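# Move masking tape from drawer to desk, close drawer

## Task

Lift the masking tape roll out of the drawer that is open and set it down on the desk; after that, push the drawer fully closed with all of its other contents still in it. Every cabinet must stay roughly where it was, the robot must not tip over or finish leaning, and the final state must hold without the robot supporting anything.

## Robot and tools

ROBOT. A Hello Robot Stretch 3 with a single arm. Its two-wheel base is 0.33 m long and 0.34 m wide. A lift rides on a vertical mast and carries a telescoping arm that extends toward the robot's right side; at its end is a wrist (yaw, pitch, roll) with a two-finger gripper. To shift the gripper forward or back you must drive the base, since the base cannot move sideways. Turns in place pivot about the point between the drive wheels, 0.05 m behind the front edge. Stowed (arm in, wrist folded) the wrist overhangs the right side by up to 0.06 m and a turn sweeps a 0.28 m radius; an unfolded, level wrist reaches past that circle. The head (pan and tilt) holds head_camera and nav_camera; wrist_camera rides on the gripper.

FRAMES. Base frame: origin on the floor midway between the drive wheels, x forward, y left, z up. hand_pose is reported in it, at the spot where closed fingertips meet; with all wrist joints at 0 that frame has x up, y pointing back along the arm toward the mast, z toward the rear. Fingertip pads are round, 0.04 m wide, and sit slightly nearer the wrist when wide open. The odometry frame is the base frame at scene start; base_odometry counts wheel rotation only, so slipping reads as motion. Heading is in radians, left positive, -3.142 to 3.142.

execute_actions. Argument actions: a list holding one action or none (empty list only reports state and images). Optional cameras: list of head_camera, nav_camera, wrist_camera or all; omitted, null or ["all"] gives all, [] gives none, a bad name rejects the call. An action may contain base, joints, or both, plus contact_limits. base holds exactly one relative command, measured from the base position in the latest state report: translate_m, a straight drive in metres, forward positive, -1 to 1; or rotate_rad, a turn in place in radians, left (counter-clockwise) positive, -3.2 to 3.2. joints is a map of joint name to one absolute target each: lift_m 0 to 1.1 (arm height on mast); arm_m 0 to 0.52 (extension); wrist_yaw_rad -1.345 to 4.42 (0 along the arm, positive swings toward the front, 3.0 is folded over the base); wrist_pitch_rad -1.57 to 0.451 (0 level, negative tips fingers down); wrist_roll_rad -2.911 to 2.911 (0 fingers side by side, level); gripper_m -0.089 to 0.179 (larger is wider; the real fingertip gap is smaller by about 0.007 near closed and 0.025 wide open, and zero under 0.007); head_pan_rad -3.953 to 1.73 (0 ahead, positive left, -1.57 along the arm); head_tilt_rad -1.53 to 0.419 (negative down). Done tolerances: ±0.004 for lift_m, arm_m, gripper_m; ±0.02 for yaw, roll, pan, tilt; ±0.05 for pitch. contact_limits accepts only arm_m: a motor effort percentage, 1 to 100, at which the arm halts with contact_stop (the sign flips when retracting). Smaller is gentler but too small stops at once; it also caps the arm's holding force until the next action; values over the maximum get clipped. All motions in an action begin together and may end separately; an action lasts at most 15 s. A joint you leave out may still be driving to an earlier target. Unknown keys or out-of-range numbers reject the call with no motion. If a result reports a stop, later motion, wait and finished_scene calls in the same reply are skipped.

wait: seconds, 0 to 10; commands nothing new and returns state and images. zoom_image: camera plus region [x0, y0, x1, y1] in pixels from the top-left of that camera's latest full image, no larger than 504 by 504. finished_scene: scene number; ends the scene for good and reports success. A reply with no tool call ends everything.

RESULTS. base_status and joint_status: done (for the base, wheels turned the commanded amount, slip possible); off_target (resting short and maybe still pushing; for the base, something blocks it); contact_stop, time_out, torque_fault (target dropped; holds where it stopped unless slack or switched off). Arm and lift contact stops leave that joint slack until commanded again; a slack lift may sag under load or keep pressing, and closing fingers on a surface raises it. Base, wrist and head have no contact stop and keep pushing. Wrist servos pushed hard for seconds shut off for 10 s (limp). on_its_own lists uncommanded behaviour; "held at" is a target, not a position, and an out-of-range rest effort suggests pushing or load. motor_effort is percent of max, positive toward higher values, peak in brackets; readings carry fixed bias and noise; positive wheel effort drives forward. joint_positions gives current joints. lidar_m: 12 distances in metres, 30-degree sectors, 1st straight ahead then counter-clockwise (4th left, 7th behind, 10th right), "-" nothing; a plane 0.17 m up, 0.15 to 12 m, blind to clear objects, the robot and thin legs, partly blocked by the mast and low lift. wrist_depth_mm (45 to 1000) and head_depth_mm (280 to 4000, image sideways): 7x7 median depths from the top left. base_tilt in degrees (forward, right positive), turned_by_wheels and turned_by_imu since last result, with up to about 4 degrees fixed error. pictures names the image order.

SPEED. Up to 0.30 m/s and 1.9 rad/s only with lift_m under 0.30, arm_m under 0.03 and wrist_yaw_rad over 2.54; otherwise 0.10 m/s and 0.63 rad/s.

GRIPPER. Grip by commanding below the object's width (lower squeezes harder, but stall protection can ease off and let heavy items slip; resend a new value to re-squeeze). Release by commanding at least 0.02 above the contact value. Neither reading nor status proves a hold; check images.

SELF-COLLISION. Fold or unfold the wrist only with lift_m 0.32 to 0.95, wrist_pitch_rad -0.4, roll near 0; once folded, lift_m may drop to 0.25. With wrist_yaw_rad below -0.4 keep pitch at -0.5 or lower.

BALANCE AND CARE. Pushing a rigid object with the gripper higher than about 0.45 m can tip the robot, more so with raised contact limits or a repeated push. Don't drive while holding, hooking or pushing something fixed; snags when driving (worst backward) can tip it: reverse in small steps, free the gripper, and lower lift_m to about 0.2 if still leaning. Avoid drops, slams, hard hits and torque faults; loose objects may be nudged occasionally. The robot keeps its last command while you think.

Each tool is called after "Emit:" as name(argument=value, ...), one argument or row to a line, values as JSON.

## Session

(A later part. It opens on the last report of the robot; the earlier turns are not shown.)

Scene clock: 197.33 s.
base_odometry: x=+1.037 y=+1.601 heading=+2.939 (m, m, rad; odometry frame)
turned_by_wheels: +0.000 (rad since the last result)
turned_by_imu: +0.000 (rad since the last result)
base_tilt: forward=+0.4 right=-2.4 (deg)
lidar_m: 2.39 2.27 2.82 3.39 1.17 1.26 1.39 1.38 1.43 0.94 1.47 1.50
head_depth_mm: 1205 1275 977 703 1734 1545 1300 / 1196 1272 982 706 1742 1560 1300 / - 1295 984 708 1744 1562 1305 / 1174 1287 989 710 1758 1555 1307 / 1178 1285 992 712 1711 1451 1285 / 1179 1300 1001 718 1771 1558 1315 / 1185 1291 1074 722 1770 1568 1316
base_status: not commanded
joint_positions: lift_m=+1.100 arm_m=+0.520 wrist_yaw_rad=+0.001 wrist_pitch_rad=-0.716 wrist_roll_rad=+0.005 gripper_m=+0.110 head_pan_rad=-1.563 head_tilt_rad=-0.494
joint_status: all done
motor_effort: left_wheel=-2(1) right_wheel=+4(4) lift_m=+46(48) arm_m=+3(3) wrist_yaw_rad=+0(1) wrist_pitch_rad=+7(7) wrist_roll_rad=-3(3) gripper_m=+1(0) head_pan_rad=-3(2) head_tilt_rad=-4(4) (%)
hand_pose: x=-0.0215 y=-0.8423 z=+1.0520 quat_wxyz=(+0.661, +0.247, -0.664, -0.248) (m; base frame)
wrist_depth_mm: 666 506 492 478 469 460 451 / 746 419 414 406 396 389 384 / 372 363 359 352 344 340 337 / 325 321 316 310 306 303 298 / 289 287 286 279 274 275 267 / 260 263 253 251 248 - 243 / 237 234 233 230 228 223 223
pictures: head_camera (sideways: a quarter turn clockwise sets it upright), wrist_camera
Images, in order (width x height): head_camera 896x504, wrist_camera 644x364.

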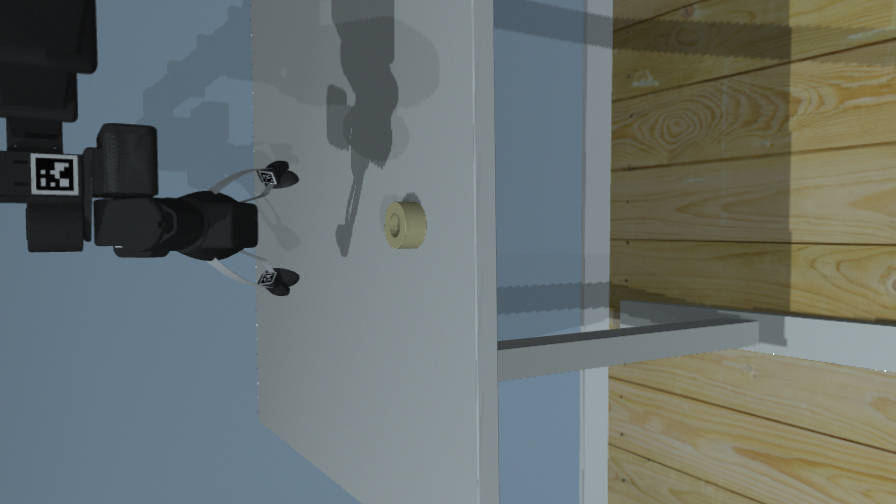

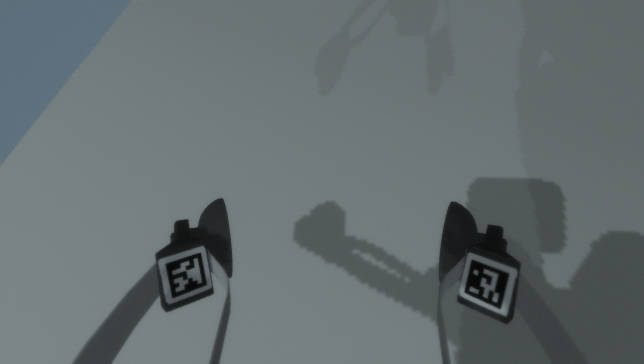

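Emit:
execute_actions(
  actions=[
    {"joints":{"arm_m":0.0,"gripper_m":0.0},"base":{"translate_m":0.1}},
  ],
  cameras=[],
)

Emit:
execute_actions(
  actions=[
    {"joints":{"wrist_pitch_rad":-1.3,"lift_m":0.75,"head_tilt_rad":-0.9},"base":{"rotate_rad":-1.57}},
  ],
  cameras=[],
)

Emit:
execute_actions(
  actions=[
    {"joints":{"lift_m":0.5},"base":{"translate_m":-1.0}},
  ],
  cameras=["head_camera","nav_camera"],
)

Scene clock: 210.03 s.
base_odometry: x=+0.940 y=+1.621 heading=+2.939 (m, m, rad; odometry frame)
turned_by_wheels: +0.000 (rad since the last result)
turned_by_imu: -0.002 (rad since the last result)
base_tilt: forward=+0.5 right=-2.5 (deg)
lidar_m: 2.29 2.19 2.68 3.39 1.23 1.25 1.49 1.46 1.44 0.93 1.47 1.42
head_depth_mm: - - - - - - 1235 / - - - - - - 1262 / - - - - - - 1281 / 1176 1292 1060 679 1686 1501 1310 / 1190 1292 996 714 1740 1511 1301 / 1183 1300 1077 716 1763 1567 1318 / 1201 1304 1432 1528 1763 1575 1318
base_status: done
joint_positions: lift_m=+1.100 arm_m=+0.001 wrist_yaw_rad=+0.001 wrist_pitch_rad=-0.715 wrist_roll_rad=+0.004 gripper_m=+0.000 head_pan_rad=-1.563 head_tilt_rad=-0.494
joint_status: all done
motor_effort: left_wheel=-2(2) right_wheel=+3(9) lift_m=+46(46) arm_m=-3(2) wrist_yaw_rad=-1(1) wrist_pitch_rad=+7(7) wrist_roll_rad=-3(4) gripper_m=-2(80) head_pan_rad=-3(3) head_tilt_rad=-4(4) (%)
hand_pose: x=-0.0215 y=-0.3237 z=+1.0521 quat_wxyz=(+0.661, +0.247, -0.663, -0.248) (m; base frame)
wrist_depth_mm: - - 498 483 459 468 457 / - - 419 412 407 402 395 / - - - - - - - / - - - - - - - / - - - - - - - / - - - - - - - / - - - - - - -
pictures: none
No camera images: the call's "cameras" was empty. Leave "cameras" out to get every camera's image.

Scene clock: 214.03 s.
base_odometry: x=+0.940 y=+1.621 heading=+1.369 (m, m, rad; odometry frame)
turned_by_wheels: -1.570 (rad since the last result)
turned_by_imu: -1.550 (rad since the last result)
base_tilt: forward=+0.4 right=-2.5 (deg)
lidar_m: 0.93 1.47 1.42 2.29 2.34 2.69 3.38 1.23 1.26 1.49 1.46 1.44
head_depth_mm: 1368 1596 1810 1611 1411 - - / 1373 1604 1814 1614 1426 - - / 1382 1598 1795 1599 1412 - - / 1388 1615 1807 1592 1394 1254 1146 / 1399 1622 1814 1600 1405 1255 1126 / 1385 1631 1825 1596 1400 1250 1124 / 1402 1641 1809 1599 1408 1251 1129
base_status: done
joint_positions: lift_m=+0.750 arm_m=+0.001 wrist_yaw_rad=+0.001 wrist_pitch_rad=-1.300 wrist_roll_rad=+0.004 gripper_m=+0.000 head_pan_rad=-1.563 head_tilt_rad=-0.889
joint_status: all done
motor_effort: left_wheel=+2(6) right_wheel=-3(5) lift_m=+24(42) arm_m=-3(3) wrist_yaw_rad=-1(1) wrist_pitch_rad=+0(5) wrist_roll_rad=-2(3) gripper_m=-2(1) head_pan_rad=-3(3) head_tilt_rad=-7(41) (%)
hand_pose: x=-0.0216 y=-0.1914 z=+0.6358 quat_wxyz=(+0.562, +0.427, -0.564, -0.429) (m; base frame)
wrist_depth_mm: 858 834 821 808 799 786 764 / 842 821 822 793 791 788 764 / 831 825 799 812 786 784 764 / 839 824 794 800 786 761 751 / 828 807 796 - 775 761 748 / 801 806 791 - - 749 751 / 790 804 784 769 - 748 742
pictures: none
No camera images: the call's "cameras" was empty. Leave "cameras" out to get every camera's image.

Scene clock: 225.00 s.
base_odometry: x=+0.739 y=+0.641 heading=+1.369 (m, m, rad; odometry frame)
turned_by_wheels: +0.000 (rad since the last result)
turned_by_imu: -0.009 (rad since the last result)
base_tilt: forward=+0.4 right=-2.5 (deg)
lidar_m: 1.93 2.13 2.40 1.87 1.94 2.45 2.38 1.98 0.87 0.85 1.51 2.13
head_depth_mm: 1324 1522 1761 1597 1375 1251 1128 / 1292 1096 1070 1092 1332 1254 - / 1290 1097 1048 1110 1361 1266 - / 1304 1097 1081 1089 1353 1261 1142 / 1318 1199 1213 1505 1356 1243 1131 / 1351 1583 1785 1599 1401 1246 1124 / 1355 1588 1785 1606 1393 1247 1129
base_status: done
joint_positions: lift_m=+0.500 arm_m=+0.001 wrist_yaw_rad=+0.001 wrist_pitch_rad=-1.300 wrist_roll_rad=+0.004 gripper_m=+0.000 head_pan_rad=-1.563 head_tilt_rad=-0.889
joint_status: all done
motor_effort: left_wheel=+3(2) right_wheel=-2(6) lift_m=+24(23) arm_m=-3(3) wrist_yaw_rad=-1(0) wrist_pitch_rad=+0(0) wrist_roll_rad=-3(2) gripper_m=-1(2) head_pan_rad=-2(3) head_tilt_rad=-7(7) (%)
hand_pose: x=-0.0216 y=-0.1914 z=+0.3858 quat_wxyz=(+0.562, +0.427, -0.564, -0.429) (m; base frame)
wrist_depth_mm: 587 581 574 567 559 550 534 / 594 573 568 563 554 540 534 / 578 571 564 553 546 535 529 / 568 562 552 543 536 536 526 / 561 557 553 - 539 525 524 / 562 549 543 - - 522 512 / 554 549 542 - - - 506
pictures: head_camera (sideways: a quarter turn clockwise sets it upright), nav_camera (sideways: a quarter turn counterclockwise sets it upright)
Images, in order (width x height): head_camera 896x504, nav_camera 672x504.

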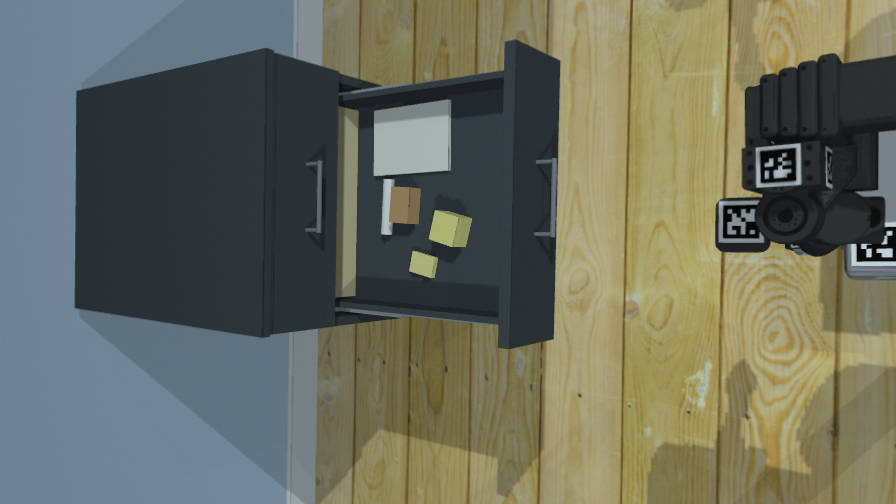

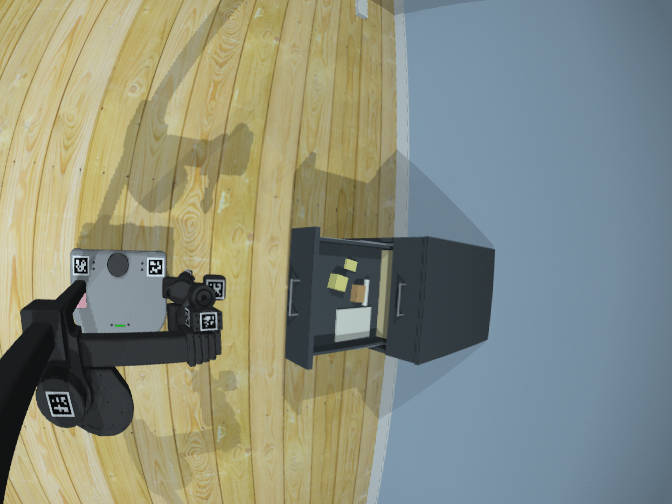

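Emit:
execute_actions(
  actions=[
    {"joints":{"lift_m":0.34,"wrist_pitch_rad":0.0},"base":{"translate_m":-0.06}},
  ],
)

Scene clock: 231.73 s.
base_odometry: x=+0.727 y=+0.583 heading=+1.369 (m, m, rad; odometry frame)
turned_by_wheels: +0.000 (rad since the last result)
turned_by_imu: -0.002 (rad since the last result)
base_tilt: forward=+0.4 right=-2.5 (deg)
lidar_m: 1.99 2.18 2.40 1.86 1.95 2.39 2.32 1.96 0.87 0.85 1.51 2.13
head_depth_mm: 1331 1545 1760 1596 1392 1248 1128 / 1305 1151 1176 1524 1359 1249 1148 / 1285 1103 1074 1097 1322 1248 - / 1293 1100 1043 1088 1342 1267 1137 / 1294 1101 1082 1092 1348 1250 1131 / 1352 1554 1794 1607 1374 1248 1132 / 1350 1576 1814 1600 1400 1257 1128
base_status: done
joint_positions: lift_m=+0.340 arm_m=+0.001 wrist_yaw_rad=+0.001 wrist_pitch_rad=-0.021 wrist_roll_rad=+0.004 gripper_m=+0.000 head_pan_rad=-1.563 head_tilt_rad=-0.889
joint_status: all done
motor_effort: left_wheel=+2(3) right_wheel=-1(7) lift_m=+24(24) arm_m=-3(3) wrist_yaw_rad=+0(1) wrist_pitch_rad=+9(10) wrist_roll_rad=-2(3) gripper_m=-2(2) head_pan_rad=-2(2) head_tilt_rad=-7(7) (%)
hand_pose: x=-0.0213 y=-0.4017 z=+0.4496 quat_wxyz=(+0.706, +0.008, -0.708, -0.008) (m; base frame)
wrist_depth_mm: - - - 560 547 - - / - - 586 563 555 - - / - 279 273 267 261 256 - / - 286 278 273 267 260 - / - 299 291 - 276 271 - / 953 890 859 665 639 844 913 / 740 745 712 693 668 731 719
pictures: head_camera (sideways: a quarter turn clockwise sets it upright), nav_camera (sideways: a quarter turn counterclockwise sets it upright), wrist_camera
Images, in order (width x height): head_camera 896x504, nav_camera 672x504, wrist_camera 644x364.

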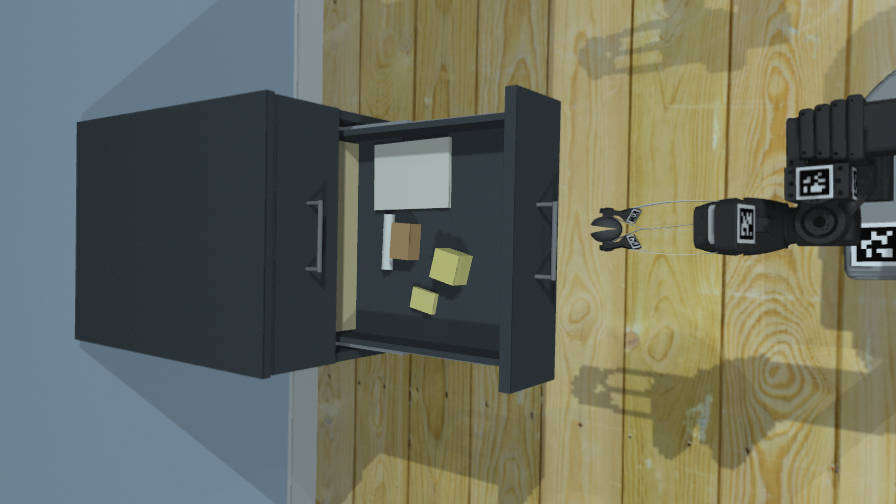

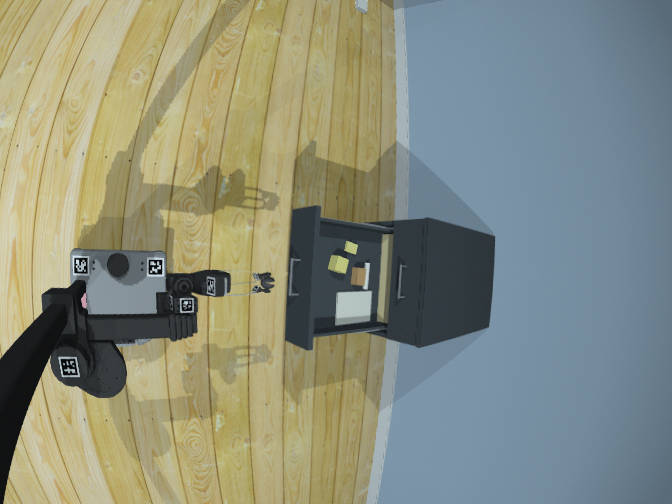

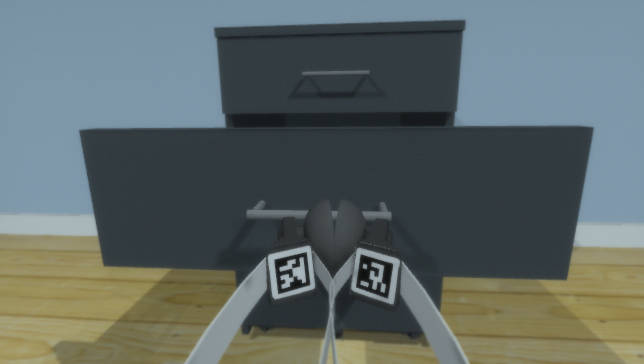

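Emit:
execute_actions(
  actions=[
    {"joints":{"lift_m":0.325,"arm_m":0.14}},
  ],
  cameras=["head_camera","wrist_camera"],
)

Scene clock: 237.50 s.
base_odometry: x=+0.727 y=+0.583 heading=+1.369 (m, m, rad; odometry frame)
turned_by_wheels: +0.000 (rad since the last result)
turned_by_imu: -0.001 (rad since the last result)
base_tilt: forward=+0.4 right=-2.5 (deg)
lidar_m: 1.99 2.18 2.40 1.85 1.94 2.38 2.32 1.96 0.87 0.84 1.51 2.13
head_depth_mm: 1330 1538 1755 1596 1400 1241 1129 / 1300 1149 1173 1210 1397 1243 1140 / 1287 1091 1076 1111 1398 - 1158 / 1290 1094 1045 1106 1391 1231 1147 / 1284 1096 1086 1080 1392 1250 1131 / 1356 1533 1797 1593 1405 1255 1129 / 1359 1570 1805 1608 1398 1249 1128
base_status: not commanded
joint_positions: lift_m=+0.325 arm_m=+0.140 wrist_yaw_rad=-0.001 wrist_pitch_rad=-0.019 wrist_roll_rad=+0.004 gripper_m=+0.000 head_pan_rad=-1.563 head_tilt_rad=-0.891
joint_status: all done
motor_effort: left_wheel=+1(3) right_wheel=+0(3) lift_m=+23(25) arm_m=+4(15) wrist_yaw_rad=+1(3) wrist_pitch_rad=+8(10) wrist_roll_rad=-2(3) gripper_m=-1(3) head_pan_rad=-2(3) head_tilt_rad=-6(7) (%)
hand_pose: x=-0.0218 y=-0.5403 z=+0.4350 quat_wxyz=(+0.706, +0.007, -0.708, -0.008) (m; base frame)
wrist_depth_mm: - - 426 425 411 903 897 / - - 442 434 427 927 926 / 218 213 209 204 200 196 191 / 227 220 215 210 206 202 197 / 237 229 223 - 212 210 204 / 830 240 234 510 219 217 212 / 710 726 545 524 510 704 707
pictures: head_camera (sideways: a quarter turn clockwise sets it upright), wrist_camera
Images, in order (width x height): head_camera 896x504, wrist_camera 644x364.

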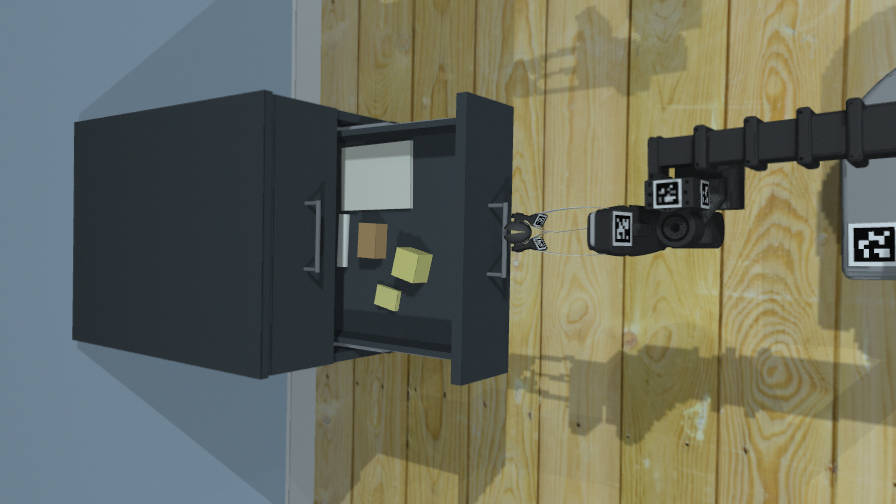

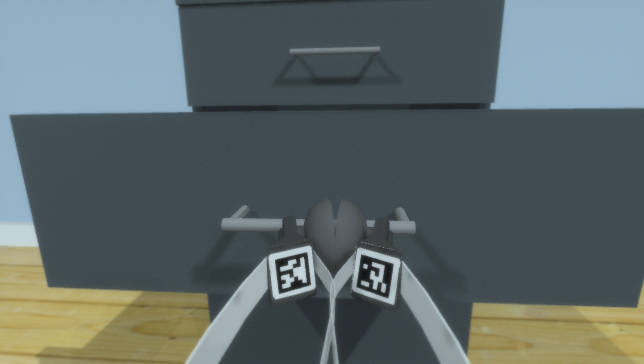

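Emit:
execute_actions(
  actions=[
    {"joints":{"arm_m":0.35}},
  ],
  cameras=["head_camera"],
)

Emit:
execute_actions(
  actions=[
    {"joints":{"arm_m":0.44},"contact_limits":{"arm_m":25}},
  ],
)

Scene clock: 242.53 s.
base_odometry: x=+0.727 y=+0.583 heading=+1.369 (m, m, rad; odometry frame)
turned_by_wheels: +0.000 (rad since the last result)
turned_by_imu: -0.001 (rad since the last result)
base_tilt: forward=+0.4 right=-2.4 (deg)
lidar_m: 1.98 2.18 2.40 1.86 1.94 2.39 2.33 1.97 0.87 0.85 1.51 2.14
head_depth_mm: 1327 1545 1769 1589 1400 1250 1120 / 1302 1153 1115 1560 1398 1253 1150 / 1289 1095 1073 1302 1359 1253 1148 / 1294 1097 1054 1314 1381 1253 1142 / 1293 1091 1087 1401 1401 1246 1127 / 1344 1542 1802 1587 1400 1250 1136 / 1351 1581 1791 1614 1399 1247 1128
base_status: not commanded
joint_positions: lift_m=+0.325 arm_m=+0.350 wrist_yaw_rad=-0.008 wrist_pitch_rad=-0.019 wrist_roll_rad=+0.004 gripper_m=+0.000 head_pan_rad=-1.563 head_tilt_rad=-0.891
joint_status: all done
motor_effort: left_wheel=+0(1) right_wheel=+3(3) lift_m=+23(23) arm_m=+4(6) wrist_yaw_rad=+8(9) wrist_pitch_rad=+8(9) wrist_roll_rad=-3(3) gripper_m=-2(2) head_pan_rad=-2(2) head_tilt_rad=-6(6) (%)
hand_pose: x=-0.0234 y=-0.7503 z=+0.4353 quat_wxyz=(+0.706, +0.004, -0.708, -0.010) (m; base frame)
wrist_depth_mm: 523 238 233 228 224 220 216 / 841 247 241 237 232 228 225 / 218 213 208 204 200 195 192 / 225 219 215 209 206 202 198 / 236 228 222 - 213 209 206 / 868 238 233 276 221 217 213 / 716 302 294 284 278 274 668
pictures: head_camera (sideways: a quarter turn clockwise sets it upright)
Images, in order (width x height): head_camera 896x504.

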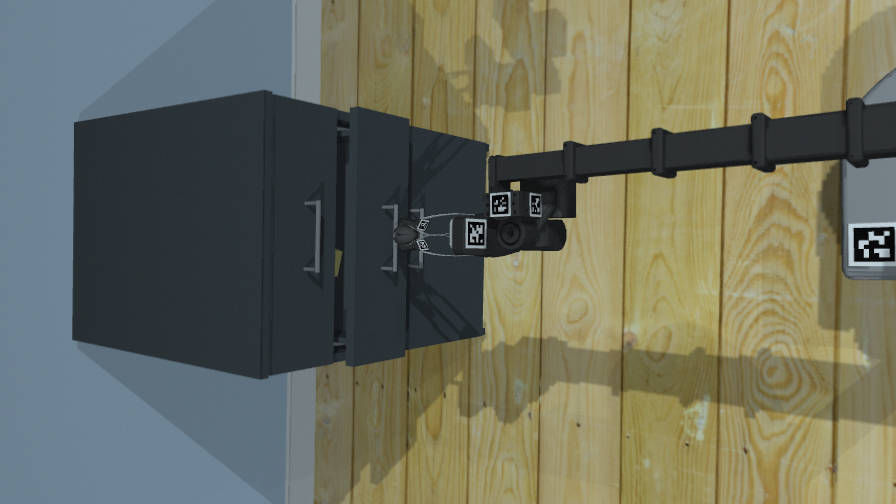

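Scene clock: 245.13 s.
base_odometry: x=+0.727 y=+0.583 heading=+1.369 (m, m, rad; odometry frame)
turned_by_wheels: +0.000 (rad since the last result)
turned_by_imu: -0.003 (rad since the last result)
base_tilt: forward=+0.4 right=-2.4 (deg)
lidar_m: 1.99 2.18 2.41 1.86 1.94 2.39 2.33 1.97 0.88 0.85 1.51 2.12
head_depth_mm: 1330 1552 1750 1595 1405 1244 1125 / 1311 1188 1716 1566 1397 1249 1146 / 1278 1094 1095 1325 1369 1255 1150 / 1284 1092 1097 1346 1389 1238 1145 / 1296 1093 1095 1429 1405 1252 1125 / 1350 1538 1769 1593 1407 1246 1130 / 1355 1576 1794 1589 1391 1251 1129
base_status: not commanded
joint_positions: lift_m=+0.325 arm_m=+0.402 wrist_yaw_rad=+0.001 wrist_pitch_rad=-0.018 wrist_roll_rad=+0.004 gripper_m=+0.000 head_pan_rad=-1.564 head_tilt_rad=-0.892
joint_status: arm_m contact_stop (moved +0.053 of +0.090)
on_its_own: arm_m is slack since a contact_stop, until your next command for it (your +0.440 is given up)
motor_effort: left_wheel=+1(4) right_wheel=+0(11) lift_m=+24(24) arm_m=+0(24) wrist_yaw_rad=-1(8) wrist_pitch_rad=+8(14) wrist_roll_rad=-2(3) gripper_m=-2(4) head_pan_rad=-2(3) head_tilt_rad=-5(5) (%)
contact_limits: arm_m 25 (drawing in: default 22, maximum 36; extending or still: default 30, maximum 49)
hand_pose: x=-0.0212 y=-0.8031 z=+0.4354 quat_wxyz=(+0.706, +0.007, -0.708, -0.006) (m; base frame)
wrist_depth_mm: 203 198 194 189 186 183 179 / 210 205 201 196 193 188 184 / 221 216 209 205 200 195 191 / 228 222 217 212 206 202 198 / 240 231 225 - 213 209 205 / 827 241 236 231 221 218 212 / 690 252 244 237 233 226 221
pictures: head_camera (sideways: a quarter turn clockwise sets it upright), nav_camera (sideways: a quarter turn counterclockwise sets it upright), wrist_camera
Images, in order (width x height): head_camera 896x504, nav_camera 672x504, wrist_camera 644x364.

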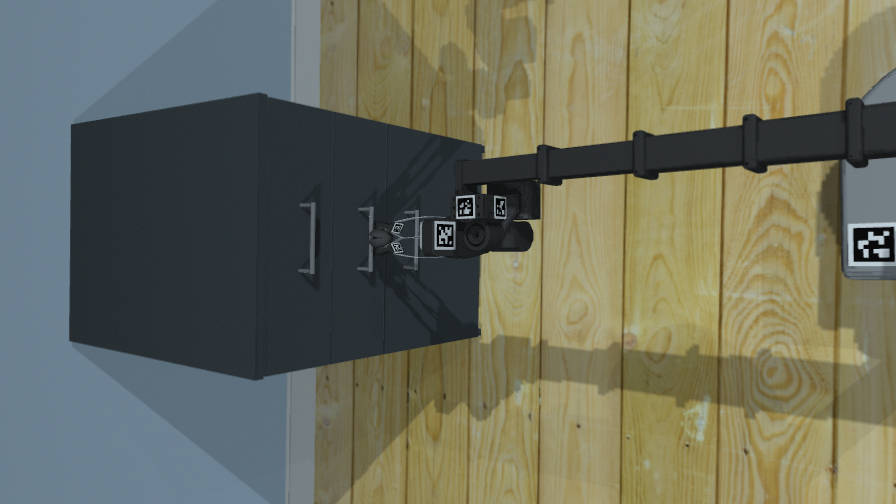

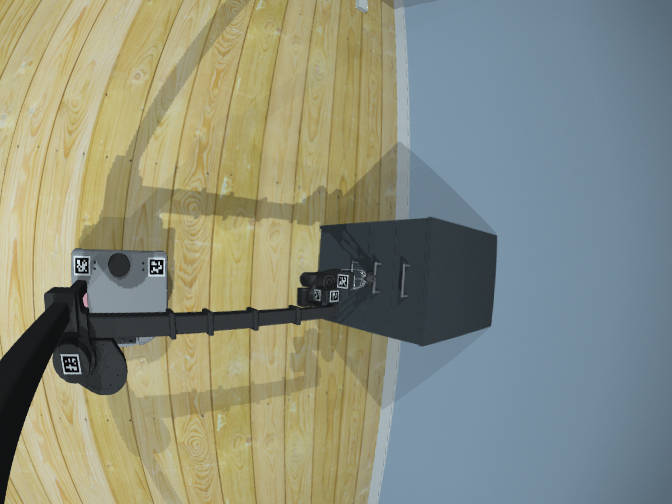

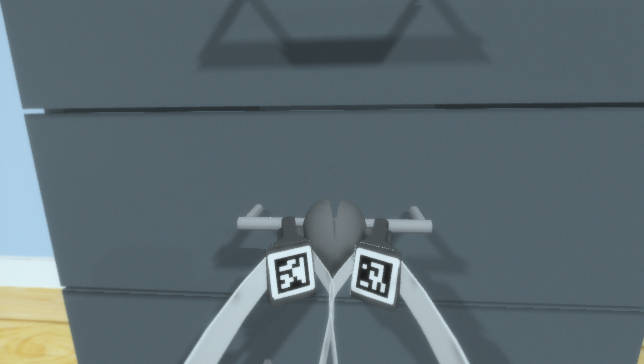

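Emit:
execute_actions(
  actions=[
    {"joints":{"arm_m":0.25}},
  ],
  cameras=["head_camera","wrist_camera"],
)

Scene clock: 249.17 s.
base_odometry: x=+0.727 y=+0.583 heading=+1.369 (m, m, rad; odometry frame)
turned_by_wheels: +0.000 (rad since the last result)
turned_by_imu: -0.001 (rad since the last result)
base_tilt: forward=+0.4 right=-2.4 (deg)
lidar_m: 1.99 2.18 2.40 1.86 1.94 2.38 2.32 1.97 0.88 0.86 1.51 2.13
head_depth_mm: 1329 1558 1765 1593 1408 1240 1127 / 1302 1190 1721 1562 1406 1253 1141 / 1282 1094 1089 1366 1448 1245 1150 / 1284 1086 1093 1381 1377 1246 1136 / 1298 1089 1099 1434 1397 1259 1129 / 1356 1544 1789 1592 1402 1244 1124 / 1346 1576 1793 1599 1405 1250 1125
base_status: not commanded
joint_positions: lift_m=+0.325 arm_m=+0.250 wrist_yaw_rad=+0.001 wrist_pitch_rad=-0.018 wrist_roll_rad=+0.004 gripper_m=+0.000 head_pan_rad=-1.564 head_tilt_rad=-0.892
joint_status: all done
motor_effort: left_wheel=+1(1) right_wheel=+0(0) lift_m=+24(23) arm_m=-4(2) wrist_yaw_rad=-1(1) wrist_pitch_rad=+8(8) wrist_roll_rad=-2(3) gripper_m=-2(2) head_pan_rad=-3(2) head_tilt_rad=-5(6) (%)
hand_pose: x=-0.0212 y=-0.6511 z=+0.4354 quat_wxyz=(+0.706, +0.007, -0.708, -0.006) (m; base frame)
wrist_depth_mm: 900 872 338 328 323 315 811 / 933 917 348 339 332 328 828 / - 955 360 355 346 337 865 / - - 377 367 356 353 910 / - - 390 - 371 366 916 / 930 935 406 397 384 385 891 / 717 723 426 409 400 400 703
pictures: head_camera (sideways: a quarter turn clockwise sets it upright), wrist_camera
Images, in order (width x height): head_camera 896x504, wrist_camera 644x364.

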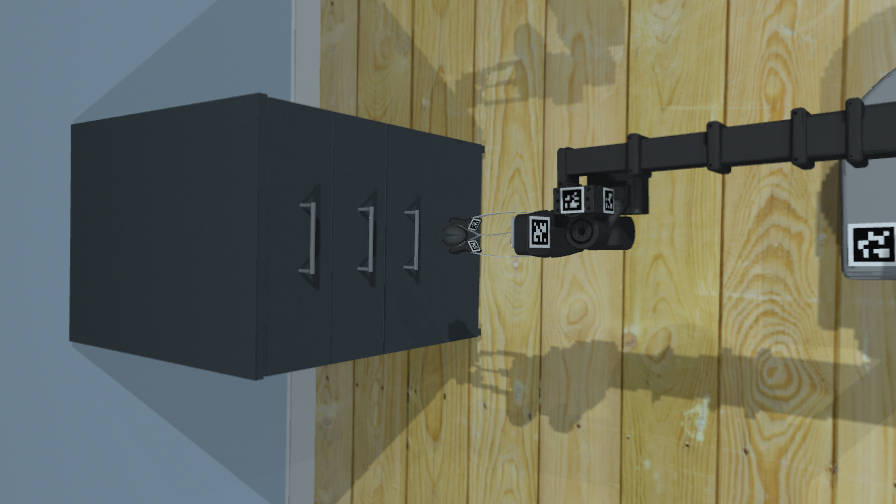

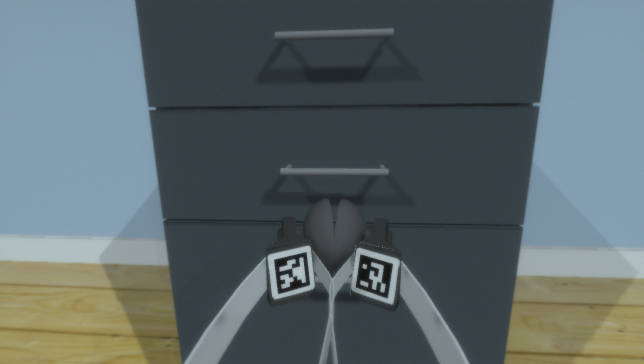

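Emit:
finished_scene(
  scene=1,
)

The scene is finished: the task was done.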